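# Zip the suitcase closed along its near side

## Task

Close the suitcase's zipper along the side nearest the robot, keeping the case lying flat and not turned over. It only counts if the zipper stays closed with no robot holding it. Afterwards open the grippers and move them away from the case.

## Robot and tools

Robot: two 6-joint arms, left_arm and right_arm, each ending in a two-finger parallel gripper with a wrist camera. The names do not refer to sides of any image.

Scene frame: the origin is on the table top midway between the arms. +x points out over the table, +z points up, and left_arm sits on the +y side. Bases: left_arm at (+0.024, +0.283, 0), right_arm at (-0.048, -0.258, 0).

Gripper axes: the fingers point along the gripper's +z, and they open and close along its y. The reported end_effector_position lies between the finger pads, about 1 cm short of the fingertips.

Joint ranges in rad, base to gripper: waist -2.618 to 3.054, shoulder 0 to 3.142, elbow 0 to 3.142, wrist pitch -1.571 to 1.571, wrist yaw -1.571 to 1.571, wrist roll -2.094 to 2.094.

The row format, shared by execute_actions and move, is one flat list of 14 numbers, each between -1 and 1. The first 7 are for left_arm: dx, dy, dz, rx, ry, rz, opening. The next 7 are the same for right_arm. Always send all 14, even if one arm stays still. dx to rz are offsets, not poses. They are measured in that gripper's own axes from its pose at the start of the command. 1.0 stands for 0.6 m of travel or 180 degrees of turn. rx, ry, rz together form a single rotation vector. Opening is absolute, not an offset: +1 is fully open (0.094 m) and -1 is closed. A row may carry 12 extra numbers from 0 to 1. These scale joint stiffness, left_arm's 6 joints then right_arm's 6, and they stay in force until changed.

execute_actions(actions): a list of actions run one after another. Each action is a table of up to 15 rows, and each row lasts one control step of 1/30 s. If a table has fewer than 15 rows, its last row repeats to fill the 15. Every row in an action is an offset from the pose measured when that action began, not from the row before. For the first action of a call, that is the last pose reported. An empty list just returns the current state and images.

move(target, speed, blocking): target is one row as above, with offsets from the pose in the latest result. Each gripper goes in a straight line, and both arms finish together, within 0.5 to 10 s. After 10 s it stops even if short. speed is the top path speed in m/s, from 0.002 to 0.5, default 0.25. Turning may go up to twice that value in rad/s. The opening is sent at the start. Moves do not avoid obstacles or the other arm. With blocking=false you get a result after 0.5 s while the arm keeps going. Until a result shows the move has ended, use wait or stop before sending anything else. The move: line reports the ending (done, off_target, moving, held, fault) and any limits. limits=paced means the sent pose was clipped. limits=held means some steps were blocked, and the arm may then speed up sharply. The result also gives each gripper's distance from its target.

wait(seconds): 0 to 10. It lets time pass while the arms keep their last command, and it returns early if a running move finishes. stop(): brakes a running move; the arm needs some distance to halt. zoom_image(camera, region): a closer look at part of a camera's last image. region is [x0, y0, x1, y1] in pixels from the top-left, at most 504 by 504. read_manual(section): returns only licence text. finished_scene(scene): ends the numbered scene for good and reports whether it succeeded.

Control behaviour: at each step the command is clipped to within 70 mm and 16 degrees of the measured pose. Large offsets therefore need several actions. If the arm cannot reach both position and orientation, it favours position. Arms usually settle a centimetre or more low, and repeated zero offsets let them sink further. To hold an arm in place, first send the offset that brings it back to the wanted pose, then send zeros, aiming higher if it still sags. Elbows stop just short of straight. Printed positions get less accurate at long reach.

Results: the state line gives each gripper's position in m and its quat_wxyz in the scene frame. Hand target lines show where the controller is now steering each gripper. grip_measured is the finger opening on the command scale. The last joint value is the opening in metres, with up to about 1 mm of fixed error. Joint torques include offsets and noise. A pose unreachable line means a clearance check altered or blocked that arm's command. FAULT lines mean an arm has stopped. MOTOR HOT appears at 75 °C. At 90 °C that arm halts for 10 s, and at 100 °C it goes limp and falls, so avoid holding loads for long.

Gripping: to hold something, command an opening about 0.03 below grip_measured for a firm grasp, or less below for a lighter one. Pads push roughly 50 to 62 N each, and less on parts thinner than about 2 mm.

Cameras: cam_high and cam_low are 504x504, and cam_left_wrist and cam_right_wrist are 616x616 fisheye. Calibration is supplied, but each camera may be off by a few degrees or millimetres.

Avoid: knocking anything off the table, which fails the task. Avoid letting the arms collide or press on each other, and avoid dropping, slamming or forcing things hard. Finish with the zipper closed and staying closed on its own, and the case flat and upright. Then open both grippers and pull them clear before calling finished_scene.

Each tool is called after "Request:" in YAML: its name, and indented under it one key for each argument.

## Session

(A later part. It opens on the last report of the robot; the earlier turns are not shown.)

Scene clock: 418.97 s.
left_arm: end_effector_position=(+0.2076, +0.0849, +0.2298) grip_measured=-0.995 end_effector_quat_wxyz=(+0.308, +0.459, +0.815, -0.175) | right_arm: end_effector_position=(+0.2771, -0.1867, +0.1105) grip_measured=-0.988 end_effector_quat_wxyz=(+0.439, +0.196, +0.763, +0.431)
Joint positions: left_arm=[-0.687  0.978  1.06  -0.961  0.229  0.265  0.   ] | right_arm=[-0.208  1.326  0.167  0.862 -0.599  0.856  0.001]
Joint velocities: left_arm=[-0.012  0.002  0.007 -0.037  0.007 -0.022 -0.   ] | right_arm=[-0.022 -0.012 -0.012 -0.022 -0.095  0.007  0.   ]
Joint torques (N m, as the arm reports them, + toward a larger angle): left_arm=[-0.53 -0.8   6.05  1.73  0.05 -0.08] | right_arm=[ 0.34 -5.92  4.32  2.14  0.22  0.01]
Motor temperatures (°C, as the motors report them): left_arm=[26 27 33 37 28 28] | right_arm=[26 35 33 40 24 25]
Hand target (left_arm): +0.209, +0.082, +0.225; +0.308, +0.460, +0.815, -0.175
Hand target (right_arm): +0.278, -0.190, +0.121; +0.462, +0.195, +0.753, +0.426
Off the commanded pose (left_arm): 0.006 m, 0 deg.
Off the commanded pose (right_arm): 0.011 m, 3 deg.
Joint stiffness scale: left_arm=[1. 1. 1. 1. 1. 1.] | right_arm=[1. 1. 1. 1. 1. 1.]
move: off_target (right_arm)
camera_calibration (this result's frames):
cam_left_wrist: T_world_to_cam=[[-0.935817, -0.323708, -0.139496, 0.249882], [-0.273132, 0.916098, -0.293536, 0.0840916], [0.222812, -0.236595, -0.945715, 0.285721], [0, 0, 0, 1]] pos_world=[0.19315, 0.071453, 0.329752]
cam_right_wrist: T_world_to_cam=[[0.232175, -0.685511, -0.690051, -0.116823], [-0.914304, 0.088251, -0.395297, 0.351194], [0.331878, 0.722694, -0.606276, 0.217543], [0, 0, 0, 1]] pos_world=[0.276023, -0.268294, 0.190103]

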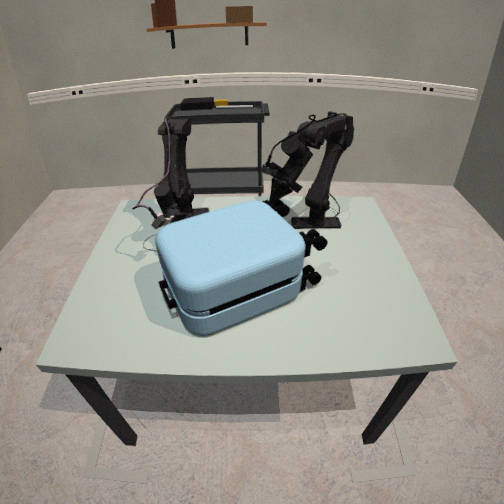

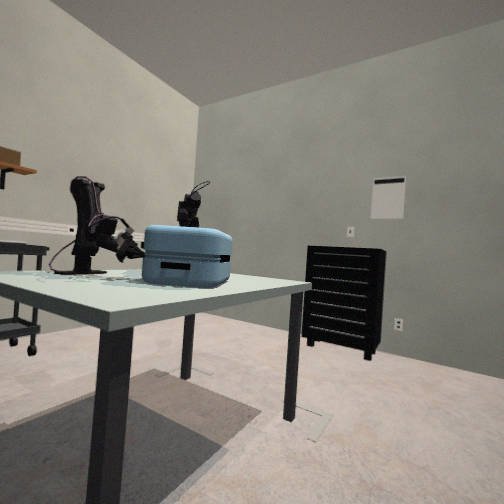

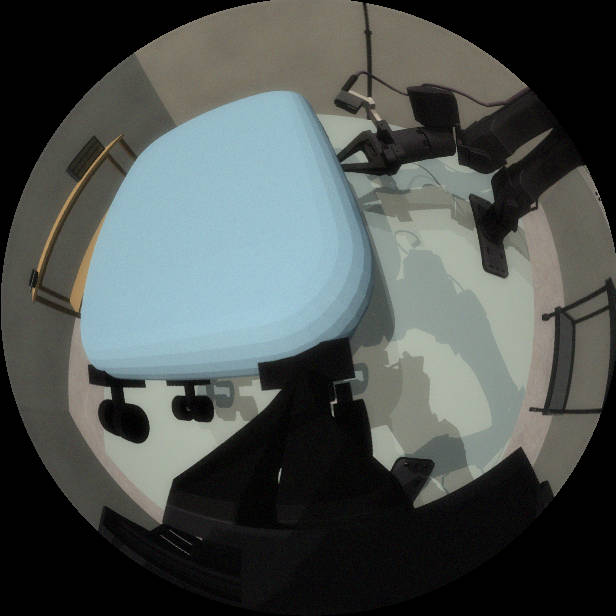

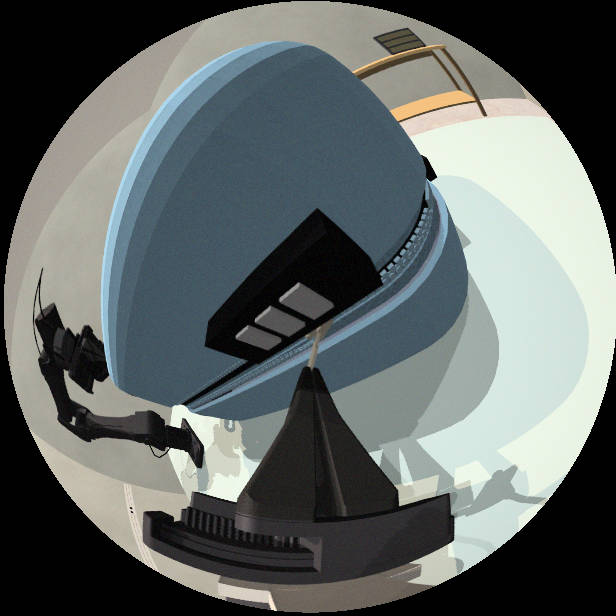

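Request:
execute_actions:
  actions:
    - [[0,0,0.012,0,0,0,-1, -0.004,0.018,-0.005,-0.013,-0.006,0,-1],[0,0,0.014,0,0,0,-1, 0.001,0.021,-0.005,-0.014,-0.004,-0.001,-1],[0,0,0.016,0,0,0,-1, 0.006,0.024,-0.006,-0.016,-0.002,-0.001,-1],[0,0,0.018,0,0,0,-1, 0.011,0.027,-0.006,-0.017,0.000,-0.002,-1],[0,0,0.020,0,0,0,-1, 0.016,0.030,-0.007,-0.018,0.002,-0.003,-1],[0,0,0.022,0,0,0,-1, 0.021,0.033,-0.007,-0.020,0.005,-0.003,-1],[0,0,0.024,0,0,0,-1, 0.026,0.036,-0.007,-0.021,0.007,-0.004,-1],[0,0,0.026,0,0,0,-1, 0.031,0.039,-0.008,-0.022,0.009,-0.005,-1],[0,0,0.028,0,0,0,-1, 0.036,0.042,-0.008,-0.024,0.011,-0.005,-1],[0,0,0.030,0,0,0,-1, 0.041,0.045,-0.008,-0.025,0.013,-0.006,-1],[0,0,0.032,0,0,0,-1, 0.046,0.048,-0.009,-0.026,0.015,-0.006,-1],[0,0,0.034,0,0,0,-1, 0.051,0.051,-0.009,-0.027,0.016,-0.007,-1],[0,0,0.036,0,0,0,-1, 0.056,0.054,-0.009,-0.028,0.017,-0.007,-1]]

Request:
zoom_image:
  camera: "cam_right_wrist"
  region: [240, 290, 390, 420]

Scene clock: 500.57 s.
left_arm: end_effector_position=(+0.2076, +0.0843, +0.2283) grip_measured=-0.995 end_effector_quat_wxyz=(+0.307, +0.457, +0.817, -0.172) | right_arm: end_effector_position=(+0.2717, -0.1789, +0.1154) grip_measured=-0.988 end_effector_quat_wxyz=(+0.455, +0.208, +0.754, +0.426)
Joint positions: left_arm=[-0.697  0.978  1.055 -0.956  0.217  0.253  0.   ] | right_arm=[-0.13   1.268  0.126  0.888 -0.487  0.901  0.001]
Joint velocities: left_arm=[-0.022 -0.002  0.017 -0.051 -0.037 -0.051 -0.001] | right_arm=[ 0.081 -0.115 -0.051 -0.037  0.286  0.022 -0.   ]
Joint torques (N m, as the arm reports them, + toward a larger angle): left_arm=[-1.14  0.91  2.8   2.32  0.05 -0.09] | right_arm=[ 3.65 -5.54  2.82  2.06 -1.69 -0.09]
Motor temperatures (°C, as the motors report them): left_arm=[26 27 33 38 28 28] | right_arm=[26 35 32 41 24 25]
Hand target (left_arm): +0.213, +0.074, +0.214; +0.306, +0.460, +0.815, -0.175
Hand target (right_arm): +0.253, -0.150, +0.120; +0.431, +0.157, +0.757, +0.465
Off the commanded pose (left_arm): 0.020 m, 0 deg.
Off the commanded pose (right_arm): 0.037 m, 8 deg.
Joint stiffness scale: left_arm=[1. 1. 1. 1. 1. 1.] | right_arm=[1. 1. 1. 1. 1. 1.]
camera_calibration (this result's frames):
cam_left_wrist: T_world_to_cam=[[-0.933504, -0.330083, -0.140058, 0.249673], [-0.279937, 0.914986, -0.29058, 0.0850477], [0.224067, -0.23205, -0.946545, 0.28369], [0, 0, 0, 1]] pos_world=[0.193313, 0.0704254, 0.328207]
cam_right_wrist: T_world_to_cam=[[0.217507, -0.69132, -0.689034, -0.104052], [-0.901807, 0.127734, -0.41283, 0.353172], [0.37341, 0.711169, -0.595654, 0.202119], [0, 0, 0, 1]] pos_world=[0.265652, -0.260786, 0.194498]

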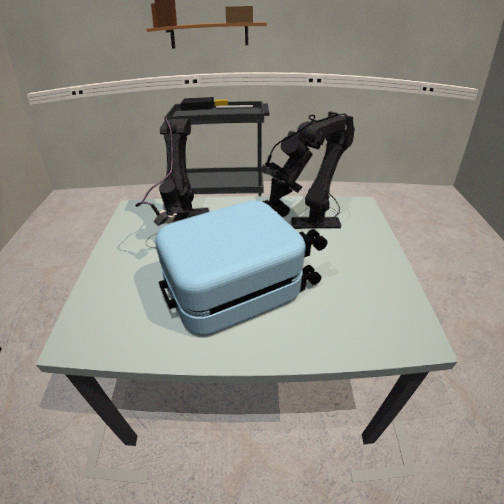

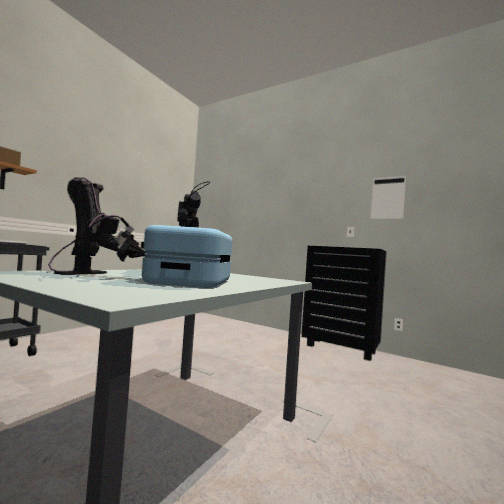

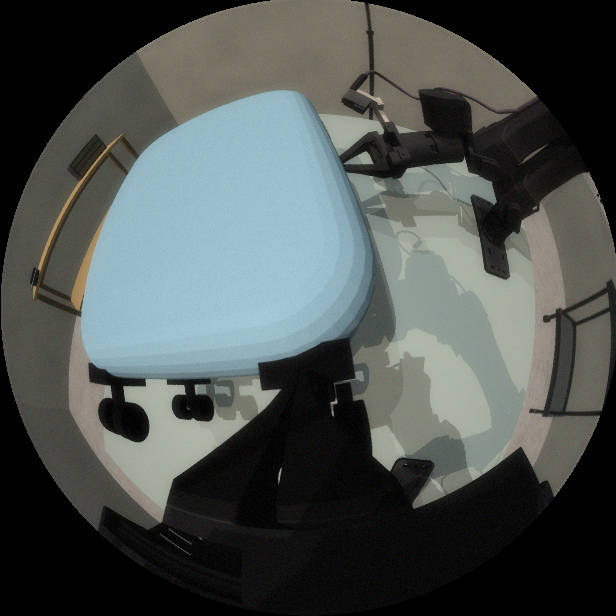

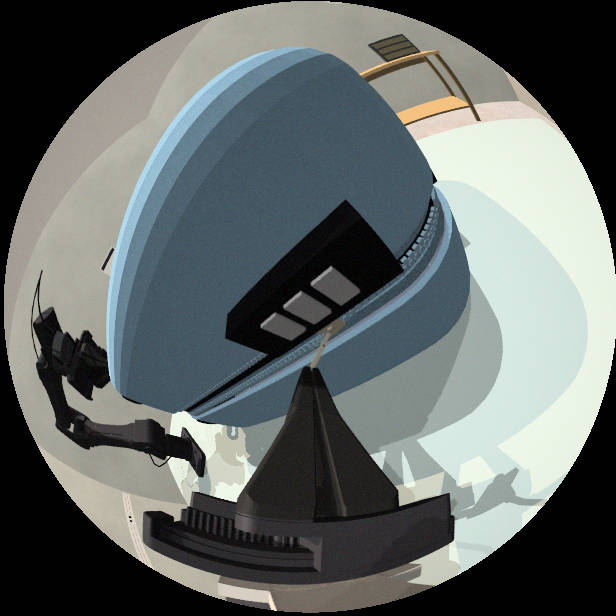

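Region (240, 290, 390, 420) of cam_right_wrist's 616x616 image, scaled by 3.360, with more detail than that image has; it fills the top 437 rows of this view, and the rest is white.

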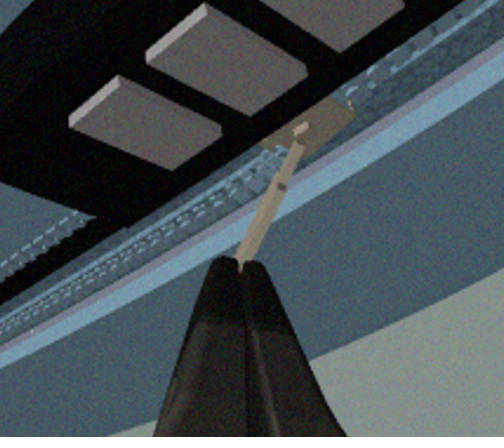

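Request:
execute_actions:
  actions:
    - [[0,0,0.036,0,0,0,-1, 0.049,0.039,-0.008,-0.024,0.036,-0.004,-1],[0,0,0.037,0,0,0,-1, 0.051,0.040,-0.008,-0.025,0.037,0.003,-1],[0,0,0.038,0,0,0,-1, 0.054,0.041,-0.008,-0.025,0.038,0.010,-1],[0,0,0.039,0,0,0,-1, 0.056,0.042,-0.008,-0.026,0.039,0.017,-1],[0,0,0.040,0,0,0,-1, 0.059,0.043,-0.008,-0.027,0.040,0.024,-1],[0,0,0.041,0,0,0,-1, 0.061,0.045,-0.008,-0.027,0.041,0.031,-1],[0,0,0.042,0,0,0,-1, 0.064,0.046,-0.009,-0.028,0.043,0.038,-1],[0,0,0.043,0,0,0,-1, 0.066,0.047,-0.009,-0.029,0.044,0.045,-1],[0,0,0.044,0,0,0,-1, 0.069,0.048,-0.009,-0.029,0.045,0.052,-1],[0,0,0.045,0,0,0,-1, 0.071,0.049,-0.009,-0.030,0.046,0.059,-1],[0,0,0.046,0,0,0,-1, 0.074,0.050,-0.009,-0.031,0.047,0.066,-1],[0,0,0.047,0,0,0,-1, 0.076,0.052,-0.009,-0.031,0.048,0.072,-1],[0,0,0.048,0,0,0,-1, 0.079,0.053,-0.009,-0.032,0.049,0.076,-1],[0,0,0.049,0,0,0,-1, 0.081,0.054,-0.009,-0.032,0.050,0.078,-1],[0,0,0.050,0,0,0,-1, 0.084,0.055,-0.009,-0.033,0.051,0.080,-1]]

Request:
zoom_image:
  camera: "cam_right_wrist"
  region: [240, 290, 390, 420]

Scene clock: 518.20 s.
left_arm: end_effector_position=(+0.2076, +0.0841, +0.2277) grip_measured=-0.995 end_effector_quat_wxyz=(+0.310, +0.452, +0.819, -0.169) | right_arm: end_effector_position=(+0.2649, -0.1644, +0.1176) grip_measured=-0.988 end_effector_quat_wxyz=(+0.407, +0.279, +0.729, +0.475)
Joint positions: left_arm=[-0.71   0.973  1.05  -0.949  0.197  0.235  0.   ] | right_arm=[-0.054  1.225  0.109  0.876 -0.427  1.126  0.001]
Joint velocities: left_arm=[ 0.007 -0.046 -0.071  0.081 -0.051 -0.022  0.   ] | right_arm=[ 0.159  0.002 -0.076  0.183  0.037  0.462  0.001]
Joint torques (N m, as the arm reports them, + toward a larger angle): left_arm=[-1.33  2.36  1.45  2.5   0.14 -0.1 ] | right_arm=[ 3.73 -4.61  2.63  1.84 -1.65 -0.07]
Motor temperatures (°C, as the motors report them): left_arm=[26 27 32 40 28 28] | right_arm=[27 35 32 41 26 25]
Hand target (left_arm): +0.215, +0.070, +0.206; +0.305, +0.457, +0.817, -0.173
Hand target (right_arm): +0.240, -0.131, +0.117; +0.345, +0.245, +0.736, +0.529
Off the commanded pose (left_arm): 0.030 m, 1 deg.
Off the commanded pose (right_arm): 0.045 m, 10 deg.
Joint stiffness scale: left_arm=[1. 1. 1. 1. 1. 1.] | right_arm=[1. 1. 1. 1. 1. 1.]
camera_calibration (this result's frames):
cam_left_wrist: T_world_to_cam=[[-0.928632, -0.341529, -0.144913, 0.250612], [-0.290053, 0.911886, -0.290401, 0.0873722], [0.231324, -0.227643, -0.945869, 0.281127], [0, 0, 0, 1]] pos_world=[0.193037, 0.0699143, 0.327599]
cam_right_wrist: T_world_to_cam=[[0.130089, -0.561159, -0.817421, -0.0313472], [-0.928351, 0.220587, -0.299175, 0.355045], [0.348197, 0.797773, -0.492257, 0.204445], [0, 0, 0, 1]] pos_world=[0.262498, -0.259009, 0.181236]

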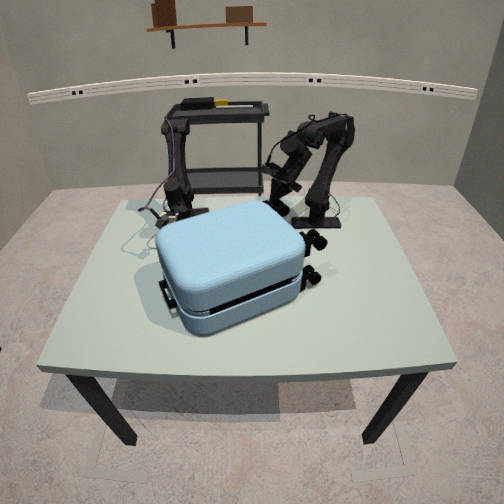

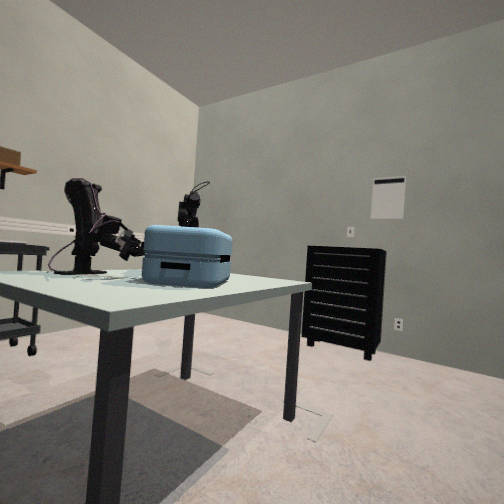

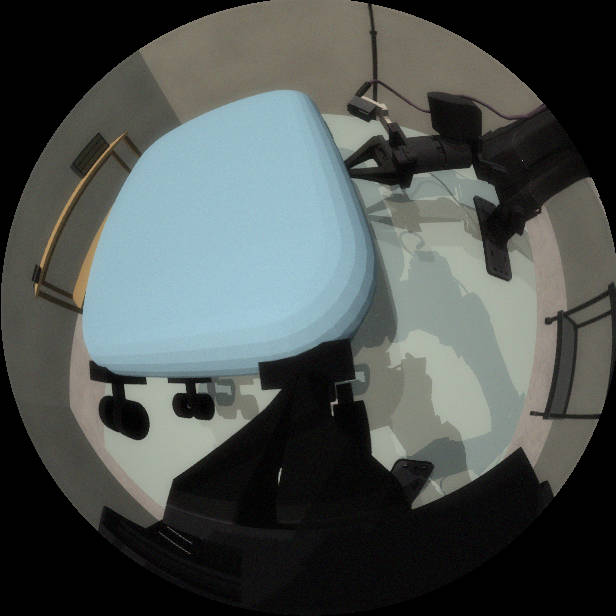

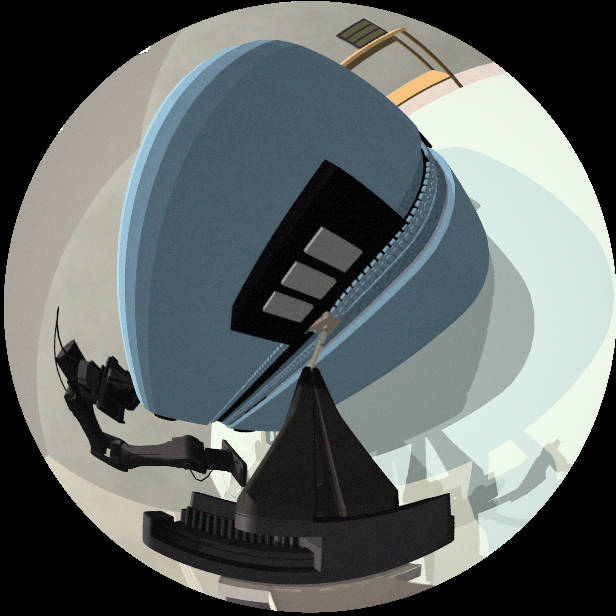

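Region (240, 290, 390, 420) of cam_right_wrist's 616x616 image, scaled by 3.360, with more detail than that image has; it fills the top 437 rows of this view, and the rest is white.

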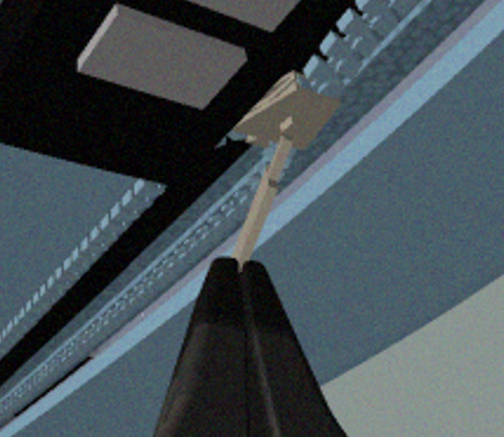

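Request:
execute_actions:
  actions:
    - [[0,0,0.045,0,0,0,-1, 0.069,0.026,-0.011,-0.016,0.046,0.010,-1],[0,0,0.045,0,0,0,-1, 0.072,0.027,-0.011,-0.016,0.046,0.013,-1],[0,0,0.045,0,0,0,-1, 0.075,0.028,-0.011,-0.016,0.046,0.016,-1],[0,0,0.045,0,0,0,-1, 0.078,0.029,-0.011,-0.016,0.046,0.019,-1],[0,0,0.045,0,0,0,-1, 0.081,0.030,-0.011,-0.016,0.046,0.022,-1],[0,0,0.045,0,0,0,-1, 0.084,0.031,-0.011,-0.016,0.046,0.025,-1],[0,0,0.045,0,0,0,-1, 0.087,0.032,-0.011,-0.016,0.046,0.028,-1],[0,0,0.045,0,0,0,-1, 0.090,0.033,-0.011,-0.016,0.046,0.031,-1],[0,0,0.045,0,0,0,-1, 0.093,0.034,-0.011,-0.016,0.046,0.034,-1],[0,0,0.045,0,0,0,-1, 0.096,0.035,-0.011,-0.016,0.046,0.037,-1],[0,0,0.045,0,0,0,-1, 0.099,0.036,-0.011,-0.016,0.046,0.039,-1],[0,0,0.045,0,0,0,-1, 0.102,0.037,-0.011,-0.016,0.046,0.039,-1],[0,0,0.045,0,0,0,-1, 0.105,0.038,-0.011,-0.016,0.046,0.039,-1],[0,0,0.045,0,0,0,-1, 0.108,0.039,-0.011,-0.016,0.046,0.039,-1],[0,0,0.045,0,0,0,-1, 0.111,0.040,-0.011,-0.016,0.046,0.039,-1]]
    - [[0,0,0.045,0,0,0,-1, 0.074,0.015,-0.011,-0.009,0.048,-0.011,-1],[0,0,0.045,0,0,0,-1, 0.077,0.016,-0.011,-0.009,0.048,-0.011,-1],[0,0,0.045,0,0,0,-1, 0.080,0.016,-0.011,-0.009,0.048,-0.011,-1],[0,0,0.045,0,0,0,-1, 0.083,0.017,-0.011,-0.009,0.048,-0.011,-1],[0,0,0.045,0,0,0,-1, 0.086,0.017,-0.011,-0.009,0.048,-0.011,-1],[0,0,0.045,0,0,0,-1, 0.089,0.018,-0.011,-0.009,0.048,-0.011,-1],[0,0,0.045,0,0,0,-1, 0.092,0.018,-0.011,-0.009,0.048,-0.011,-1],[0,0,0.045,0,0,0,-1, 0.095,0.019,-0.011,-0.009,0.048,-0.011,-1],[0,0,0.045,0,0,0,-1, 0.098,0.019,-0.011,-0.009,0.048,-0.011,-1],[0,0,0.045,0,0,0,-1, 0.101,0.020,-0.011,-0.009,0.048,-0.011,-1],[0,0,0.045,0,0,0,-1, 0.104,0.021,-0.011,-0.009,0.048,-0.011,-1],[0,0,0.045,0,0,0,-1, 0.107,0.021,-0.011,-0.009,0.048,-0.011,-1],[0,0,0.045,0,0,0,-1, 0.110,0.022,-0.011,-0.009,0.048,-0.011,-1],[0,0,0.045,0,0,0,-1, 0.113,0.022,-0.011,-0.009,0.048,-0.011,-1],[0,0,0.045,0,0,0,-1, 0.116,0.023,-0.011,-0.009,0.048,-0.011,-1]]

Request:
zoom_image:
  camera: "cam_right_wrist"
  region: [240, 290, 390, 420]

Scene clock: 543.90 s.
left_arm: end_effector_position=(+0.2082, +0.0819, +0.2280) grip_measured=-0.995 end_effector_quat_wxyz=(+0.316, +0.446, +0.821, -0.166) | right_arm: end_effector_position=(+0.2345, -0.1105, +0.1203) grip_measured=-0.988 end_effector_quat_wxyz=(+0.382, +0.311, +0.715, +0.497)
Joint positions: left_arm=[-0.732  0.968  1.041 -0.93   0.171  0.208  0.   ] | right_arm=[ 0.331  1.09   0.062  0.811 -0.06   1.313  0.001]
Joint velocities: left_arm=[ 0.017  0.007 -0.007 -0.022 -0.022 -0.007  0.   ] | right_arm=[ 0.369 -0.012  0.002  0.022  0.315  0.081 -0.001]
Joint torques (N m, as the arm reports them, + toward a larger angle): left_arm=[-1.08  1.67  1.73  2.47  0.02 -0.08] | right_arm=[ 4.17 -4.34  3.96  1.93 -1.62 -0.07]
Motor temperatures (°C, as the motors report them): left_arm=[26 27 32 44 28 28] | right_arm=[27 34 32 40 27 25]
Hand target (left_arm): +0.215, +0.071, +0.208; +0.311, +0.449, +0.821, -0.166
Hand target (right_arm): +0.211, -0.082, +0.119; +0.336, +0.265, +0.733, +0.529
Off the commanded pose (left_arm): 0.026 m, 0 deg.
Off the commanded pose (right_arm): 0.039 m, 8 deg.
Joint stiffness scale: left_arm=[1. 1. 1. 1. 1. 1.] | right_arm=[1. 1. 1. 1. 1. 1.]
camera_calibration (this result's frames):
cam_left_wrist: T_world_to_cam=[[-0.921763, -0.356654, -0.152152, 0.25193], [-0.301412, 0.9059, -0.297482, 0.0940918], [0.243932, -0.228347, -0.942526, 0.277355], [0, 0, 0, 1]] pos_world=[0.192924, 0.0679474, 0.327737]
cam_right_wrist: T_world_to_cam=[[0.0853334, -0.490082, -0.867489, 0.0294594], [-0.937192, 0.256068, -0.236854, 0.314172], [0.338214, 0.833216, -0.43745, 0.172999], [0, 0, 0, 1]] pos_world=[0.233415, -0.210157, 0.175647]

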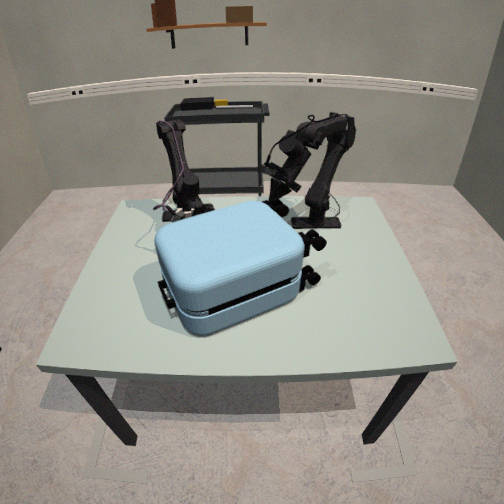

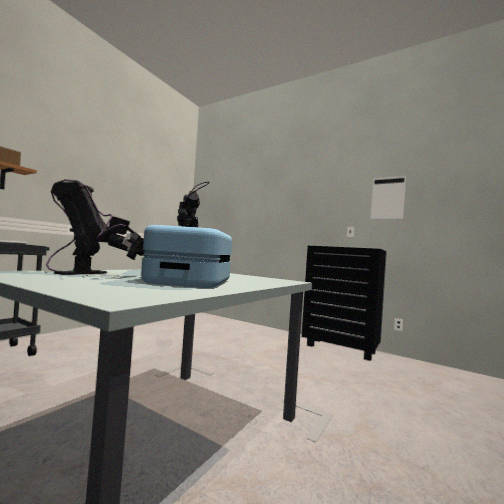

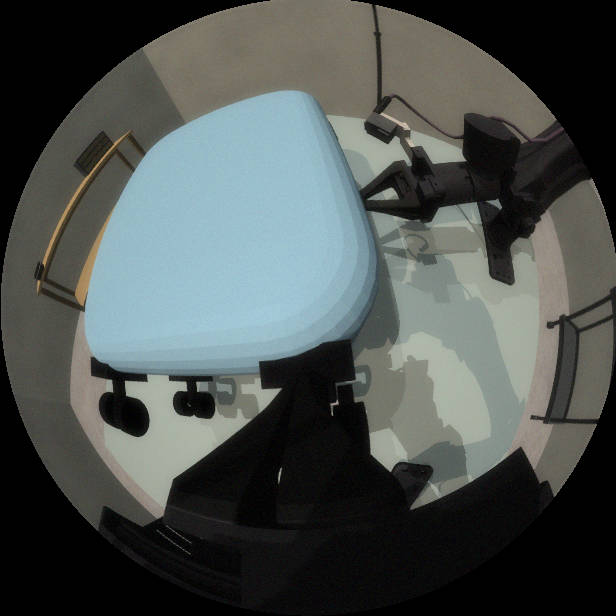

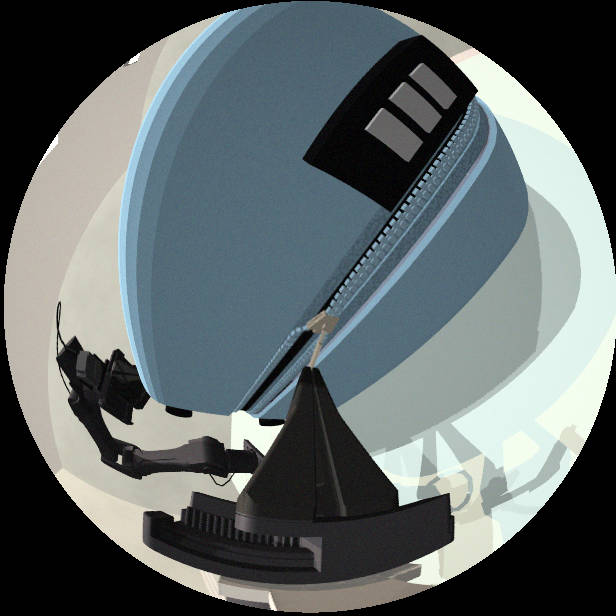

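Region (240, 290, 390, 420) of cam_right_wrist's 616x616 image, scaled by 3.360, with more detail than that image has; it fills the top 437 rows of this view, and the rest is white.

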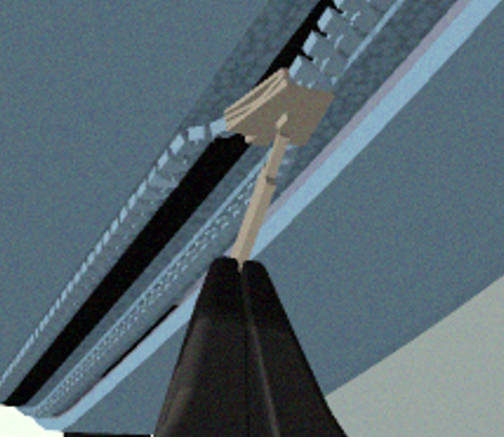

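Request:
execute_actions:
  actions:
    - [[0,0,0.036,0,0,0,-1, 0.067,0.014,-0.009,-0.010,0.044,-0.008,-1],[0,0,0.036,0,0,0,-1, 0.070,0.015,-0.009,-0.010,0.044,-0.008,-1],[0,0,0.036,0,0,0,-1, 0.074,0.016,-0.009,-0.010,0.044,-0.008,-1],[0,0,0.036,0,0,0,-1, 0.077,0.017,-0.009,-0.010,0.044,-0.008,-1],[0,0,0.036,0,0,0,-1, 0.081,0.018,-0.009,-0.010,0.044,-0.008,-1],[0,0,0.036,0,0,0,-1, 0.084,0.019,-0.009,-0.010,0.044,-0.008,-1],[0,0,0.036,0,0,0,-1, 0.088,0.020,-0.009,-0.010,0.044,-0.008,-1],[0,0,0.036,0,0,0,-1, 0.091,0.020,-0.009,-0.010,0.044,-0.008,-1],[0,0,0.036,0,0,0,-1, 0.095,0.021,-0.009,-0.010,0.044,-0.008,-1],[0,0,0.036,0,0,0,-1, 0.098,0.022,-0.009,-0.010,0.044,-0.008,-1],[0,0,0.036,0,0,0,-1, 0.102,0.023,-0.009,-0.010,0.044,-0.008,-1],[0,0,0.036,0,0,0,-1, 0.105,0.024,-0.009,-0.010,0.044,-0.008,-1],[0,0,0.036,0,0,0,-1, 0.109,0.025,-0.009,-0.010,0.044,-0.008,-1],[0,0,0.036,0,0,0,-1, 0.112,0.026,-0.009,-0.010,0.044,-0.008,-1],[0,0,0.036,0,0,0,-1, 0.116,0.026,-0.009,-0.010,0.044,-0.008,-1]]
    - [[0,0,0.036,0,0,0,-1, 0.067,0.015,-0.009,-0.010,0.042,-0.008,-1],[0,0,0.036,0,0,0,-1, 0.070,0.016,-0.009,-0.010,0.042,-0.008,-1],[0,0,0.036,0,0,0,-1, 0.074,0.017,-0.009,-0.010,0.042,-0.008,-1],[0,0,0.036,0,0,0,-1, 0.077,0.018,-0.009,-0.010,0.042,-0.008,-1],[0,0,0.036,0,0,0,-1, 0.081,0.019,-0.009,-0.010,0.042,-0.008,-1],[0,0,0.036,0,0,0,-1, 0.084,0.020,-0.009,-0.010,0.042,-0.008,-1],[0,0,0.036,0,0,0,-1, 0.088,0.021,-0.009,-0.010,0.042,-0.008,-1],[0,0,0.036,0,0,0,-1, 0.091,0.021,-0.009,-0.010,0.042,-0.008,-1],[0,0,0.036,0,0,0,-1, 0.095,0.022,-0.009,-0.010,0.042,-0.008,-1],[0,0,0.036,0,0,0,-1, 0.098,0.023,-0.009,-0.010,0.042,-0.008,-1],[0,0,0.036,0,0,0,-1, 0.102,0.024,-0.009,-0.010,0.042,-0.008,-1],[0,0,0.036,0,0,0,-1, 0.105,0.025,-0.009,-0.010,0.042,-0.008,-1],[0,0,0.036,0,0,0,-1, 0.109,0.026,-0.009,-0.010,0.042,-0.008,-1],[0,0,0.036,0,0,0,-1, 0.112,0.027,-0.009,-0.010,0.042,-0.008,-1],[0,0,0.036,0,0,0,-1, 0.116,0.027,-0.009,-0.010,0.042,-0.008,-1]]
    - [[0,0,0.036,0,0,0,-1, 0.067,0.016,-0.009,-0.010,0.040,-0.008,-1],[0,0,0.036,0,0,0,-1, 0.070,0.017,-0.009,-0.010,0.040,-0.008,-1],[0,0,0.036,0,0,0,-1, 0.073,0.018,-0.009,-0.010,0.040,-0.008,-1],[0,0,0.036,0,0,0,-1, 0.076,0.019,-0.009,-0.010,0.040,-0.008,-1],[0,0,0.036,0,0,0,-1, 0.079,0.020,-0.009,-0.010,0.040,-0.008,-1],[0,0,0.036,0,0,0,-1, 0.082,0.020,-0.009,-0.010,0.040,-0.008,-1],[0,0,0.036,0,0,0,-1, 0.085,0.021,-0.009,-0.010,0.040,-0.008,-1],[0,0,0.036,0,0,0,-1, 0.088,0.022,-0.009,-0.010,0.040,-0.008,-1],[0,0,0.036,0,0,0,-1, 0.091,0.023,-0.009,-0.010,0.040,-0.008,-1],[0,0,0.036,0,0,0,-1, 0.094,0.023,-0.009,-0.010,0.040,-0.008,-1],[0,0,0.036,0,0,0,-1, 0.096,0.024,-0.009,-0.010,0.040,-0.008,-1],[0,0,0.036,0,0,0,-1, 0.098,0.024,-0.009,-0.010,0.040,-0.008,-1],[0,0,0.036,0,0,0,-1, 0.100,0.025,-0.009,-0.010,0.040,-0.008,-1]]

Request:
zoom_image:
  camera: "cam_right_wrist"
  region: [200, 260, 400, 440]

Scene clock: 569.40 s.
left_arm: end_effector_position=(+0.2127, +0.0692, +0.2297) grip_measured=-0.995 end_effector_quat_wxyz=(+0.339, +0.443, +0.810, -0.177) | right_arm: end_effector_position=(+0.1261, +0.0064, +0.0954) grip_measured=-0.995 end_effector_quat_wxyz=(+0.285, +0.203, +0.778, +0.522)
Joint positions: left_arm=[-0.761  0.966  1.008 -0.84   0.161  0.182  0.   ] | right_arm=[1.063 1.203 0.075 0.813 0.343 1.437 0.   ]
Joint velocities: left_arm=[-0.012 -0.007  0.002 -0.037  0.066 -0.066 -0.001] | right_arm=[ 0.037  0.042  0.061  0.022  0.168  0.037 -0.001]
Joint torques (N m, as the arm reports them, + toward a larger angle): left_arm=[-0.48  1.44  4.6   2.03 -0.06 -0.05] | right_arm=[ 0.89 -1.    7.53  2.24  0.31 -0.03]
Motor temperatures (°C, as the motors report them): left_arm=[26 27 32 44 28 28] | right_arm=[27 34 32 40 27 25]
Hand target (left_arm): +0.218, +0.064, +0.214; +0.329, +0.443, +0.816, -0.172
Hand target (right_arm): +0.130, +0.012, +0.105; +0.295, +0.212, +0.766, +0.530
Off the commanded pose (left_arm): 0.018 m, 2 deg.
Off the commanded pose (right_arm): 0.014 m, 2 deg.
Joint stiffness scale: left_arm=[1. 1. 1. 1. 1. 1.] | right_arm=[1. 1. 1. 1. 1. 1.]
camera_calibration (this result's frames):
cam_left_wrist: T_world_to_cam=[[-0.917894, -0.360112, -0.166705, 0.254521], [-0.28717, 0.892721, -0.34725, 0.116851], [0.27387, -0.270866, -0.922836, 0.267046], [0, 0, 0, 1]] pos_world=[0.194044, 0.0596739, 0.329446]
cam_right_wrist: T_world_to_cam=[[0.183625, -0.48969, -0.852341, 0.0605065], [-0.982117, -0.0547182, -0.180147, 0.179029], [0.0415776, 0.870178, -0.490981, 0.143627], [0, 0, 0, 1]] pos_world=[0.158745, -0.0855558, 0.154342]

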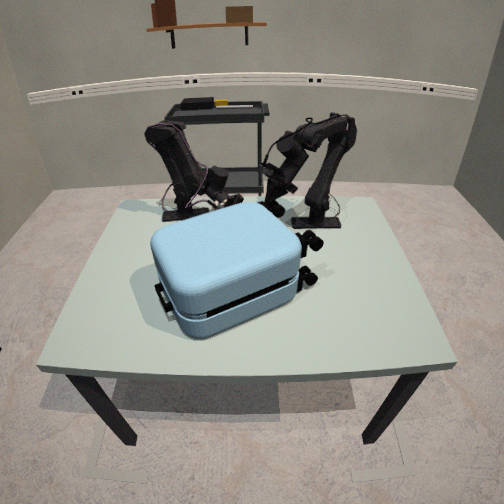

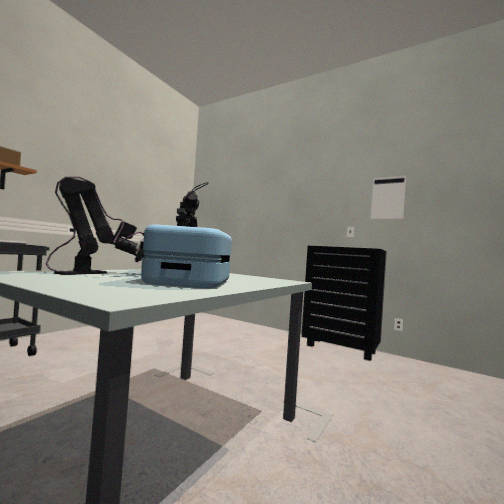

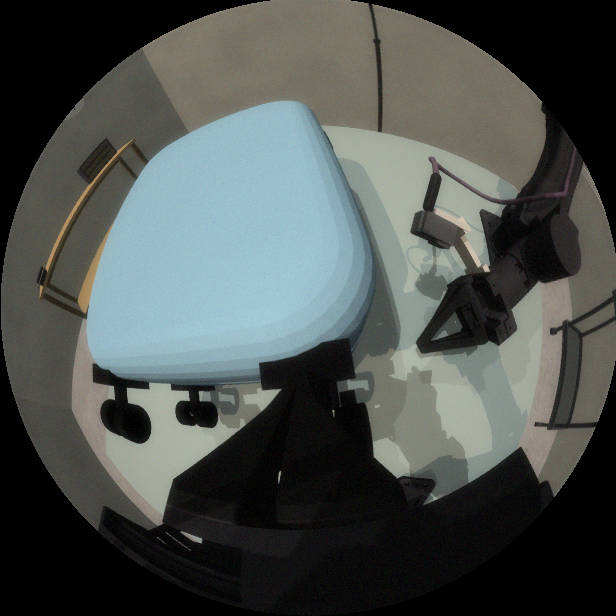

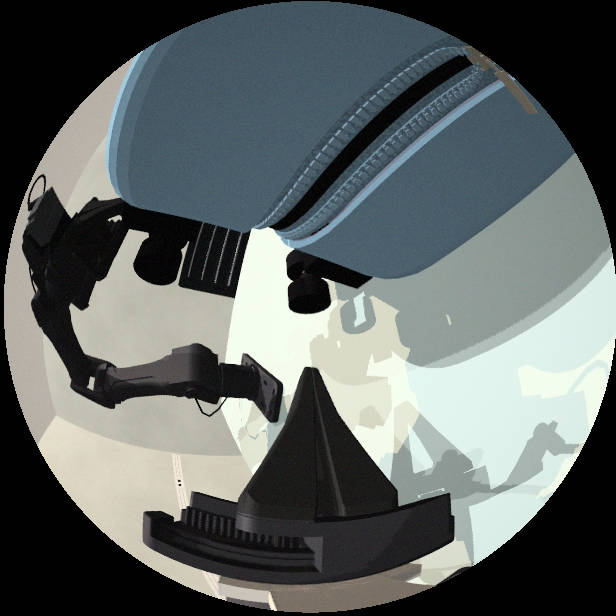

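Region (200, 260, 400, 440) of cam_right_wrist's 616x616 image, scaled by 2.520, with more detail than that image has; it fills the top 454 rows of this view, and the rest is white.

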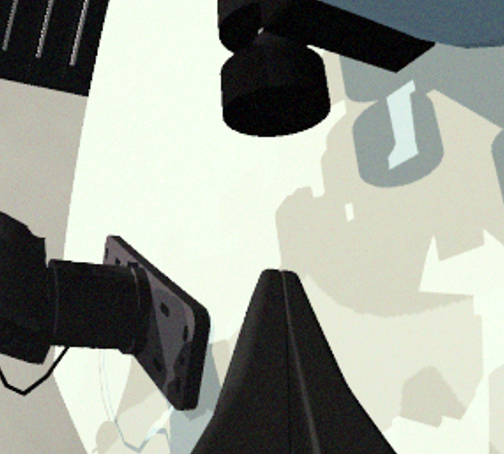

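Request:
move:
  target: [0,0,0.012,0,0,0,-1, -0.262,-0.051,-0.038,0.1045,-0.1039,-0.3769,-0.62]
  speed: 0.3

Request:
zoom_image:
  camera: "cam_right_wrist"
  region: [200, 250, 420, 430]

Scene clock: 627.43 s.
left_arm: end_effector_position=(+0.2126, +0.0692, +0.2297) grip_measured=-0.995 end_effector_quat_wxyz=(+0.339, +0.443, +0.811, -0.178) | right_arm: end_effector_position=(+0.2300, -0.1153, +0.1169) grip_measured=-0.623 end_effector_quat_wxyz=(+0.611, -0.145, +0.770, +0.111)
Joint positions: left_arm=[-0.761  0.966  1.008 -0.841  0.162  0.182  0.   ] | right_arm=[0.485 1.058 0.054 0.767 0.225 0.048 0.018]
Joint velocities: left_arm=[ 0.007 -0.002 -0.002 -0.007 -0.066  0.037  0.   ] | right_arm=[-0.012 -0.002 -0.012 -0.051 -0.051 -0.022  0.   ]
Joint torques (N m, as the arm reports them, + toward a larger angle): left_arm=[-0.36 -0.43  6.23  1.88  0.03 -0.08] | right_arm=[-1.11 -0.24  5.07  2.34 -0.09 -0.04]
Motor temperatures (°C, as the motors report them): left_arm=[26 27 32 42 28 28] | right_arm=[26 33 33 41 25 25]
Hand target (left_arm): +0.215, +0.065, +0.225; +0.339, +0.443, +0.810, -0.178
Hand target (right_arm): +0.231, -0.117, +0.114; +0.611, -0.145, +0.771, +0.110
Off the commanded pose (left_arm): 0.007 m, 0 deg.
Off the commanded pose (right_arm): 0.007 m, 1 deg.
Joint stiffness scale: left_arm=[1. 1. 1. 1. 1. 1.] | right_arm=[1. 1. 1. 1. 1. 1.]
move: done
camera_calibration (this result's frames):
cam_left_wrist: T_world_to_cam=[[-0.918007, -0.36013, -0.16604, 0.254293], [-0.287412, 0.89269, -0.34713, 0.116827], [0.273234, -0.270946, -0.923001, 0.267199], [0, 0, 0, 1]] pos_world=[0.194012, 0.059685, 0.329402]
cam_right_wrist: T_world_to_cam=[[0.425558, -0.873656, 0.23585, -0.22696], [-0.656203, -0.477392, -0.584374, 0.201856], [0.623135, 0.0939197, -0.776454, 0.0658757], [0, 0, 0, 1]] pos_world=[0.187994, -0.108107, 0.222638]

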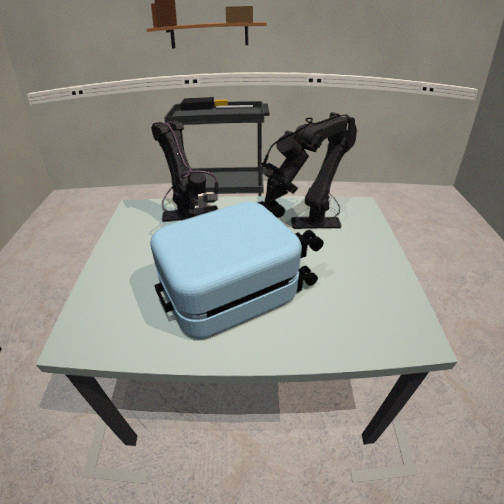

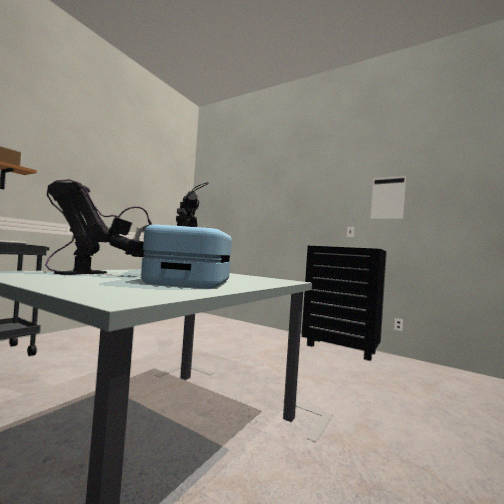

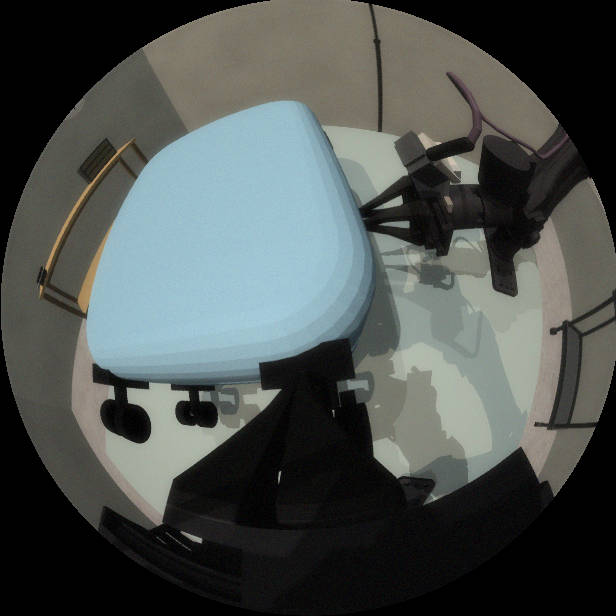

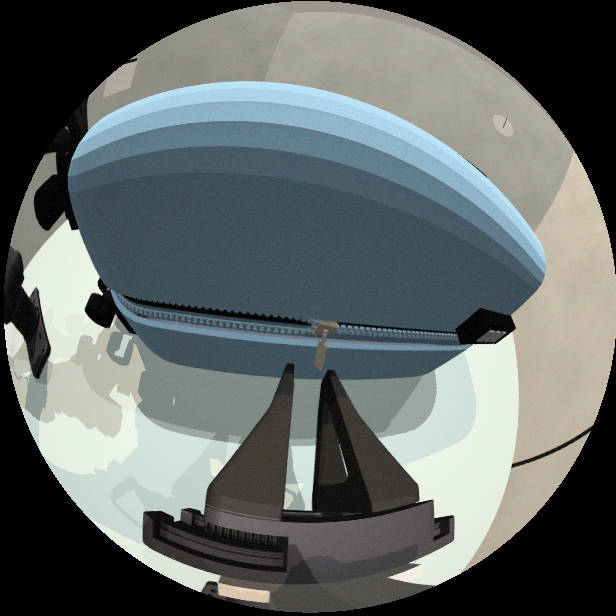

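Region (200, 250, 420, 430) of cam_right_wrist's 616x616 image, scaled by 2.291, with more detail than that image has; it fills the top 412 rows of this view, and the rest is white.

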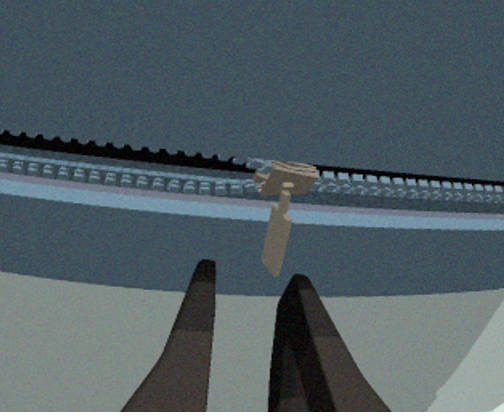

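Request:
move:
  target: [0,0,0.010,0,0,0,-1, 0.022,-0.016,0.026,0,0,0,-0.62]
  speed: 0.04

Request:
zoom_image:
  camera: "cam_right_wrist"
  region: [240, 290, 390, 420]

Scene clock: 652.80 s.
left_arm: end_effector_position=(+0.2125, +0.0692, +0.2296) grip_measured=-0.995 end_effector_quat_wxyz=(+0.339, +0.443, +0.811, -0.178) | right_arm: end_effector_position=(+0.2454, -0.1172, +0.1038) grip_measured=-0.623 end_effector_quat_wxyz=(+0.612, -0.146, +0.769, +0.112)
Joint positions: left_arm=[-0.761  0.966  1.008 -0.841  0.162  0.182  0.   ] | right_arm=[0.416 1.296 0.054 1.012 0.156 0.031 0.018]
Joint velocities: left_arm=[ 0.002 -0.002  0.002 -0.007 -0.007 -0.007 -0.   ] | right_arm=[-0.017 -0.012 -0.012  0.007 -0.007  0.007  0.   ]
Joint torques (N m, as the arm reports them, + toward a larger angle): left_arm=[-0.41 -0.57  6.48  1.81  0.03 -0.06] | right_arm=[-1.11 -1.24  3.67  2.34 -0.12 -0.04]
Motor temperatures (°C, as the motors report them): left_arm=[26 27 32 42 28 28] | right_arm=[26 33 32 42 25 25]
Hand target (left_arm): +0.215, +0.066, +0.225; +0.339, +0.443, +0.811, -0.178
Hand target (right_arm): +0.245, -0.120, +0.100; +0.611, -0.146, +0.770, +0.110
Off the commanded pose (left_arm): 0.006 m, 0 deg.
Off the commanded pose (right_arm): 0.004 m, 0 deg.
Joint stiffness scale: left_arm=[1. 1. 1. 1. 1. 1.] | right_arm=[1. 1. 1. 1. 1. 1.]
move: done
camera_calibration (this result's frames):
cam_left_wrist: T_world_to_cam=[[-0.918053, -0.360086, -0.165879, 0.254223], [-0.287509, 0.89278, -0.346817, 0.116691], [0.272977, -0.270705, -0.923148, 0.267237], [0, 0, 0, 1]] pos_world=[0.193991, 0.059705, 0.32934]
cam_right_wrist: T_world_to_cam=[[0.426708, -0.873072, 0.235937, -0.232299], [-0.653699, -0.478028, -0.586658, 0.202933], [0.624979, 0.0960998, -0.774704, 0.0459336], [0, 0, 0, 1]] pos_world=[0.203073, -0.11022, 0.209445]

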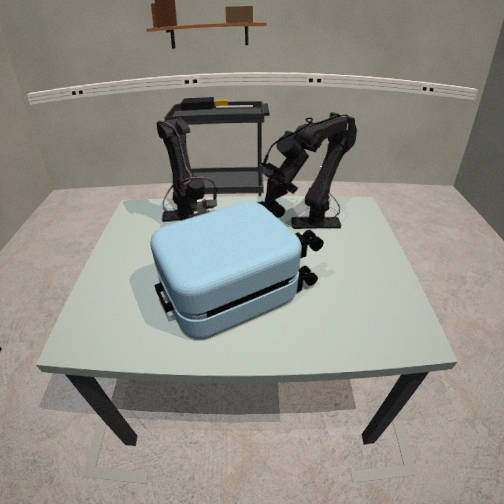

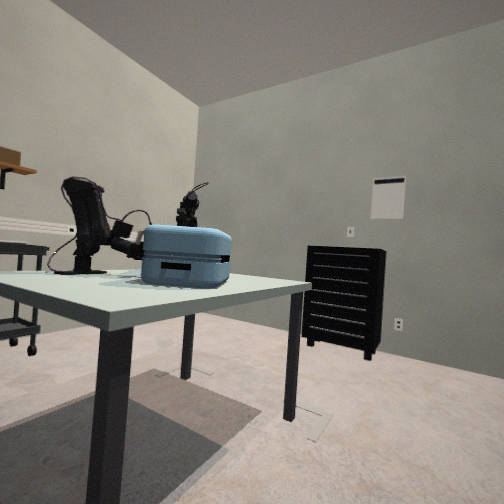

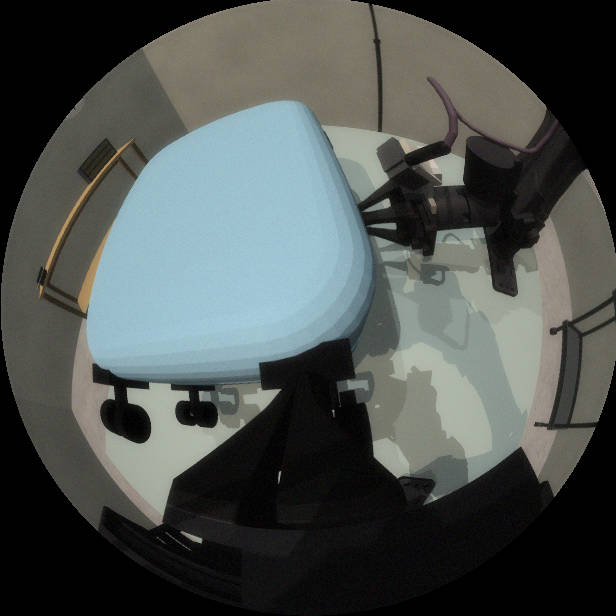

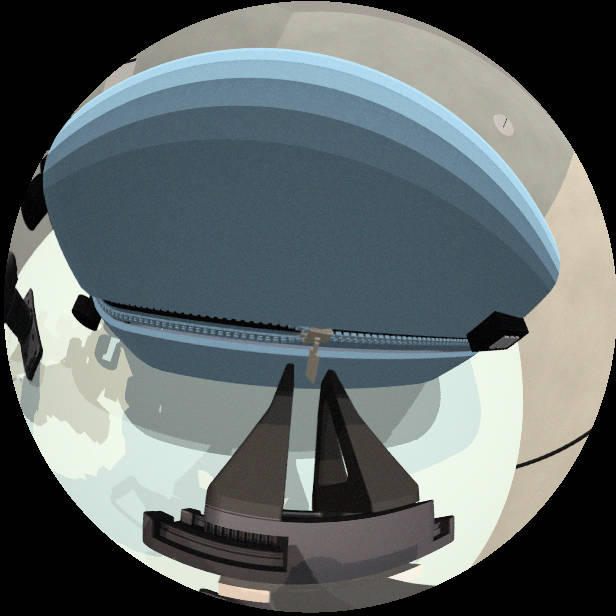

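Region (240, 290, 390, 420) of cam_right_wrist's 616x616 image, scaled by 3.360, with more detail than that image has; it fills the top 437 rows of this view, and the rest is white.

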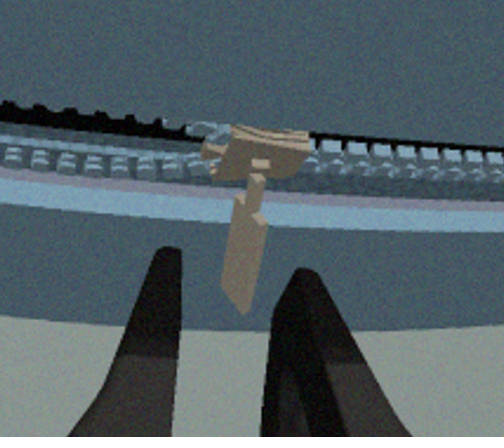

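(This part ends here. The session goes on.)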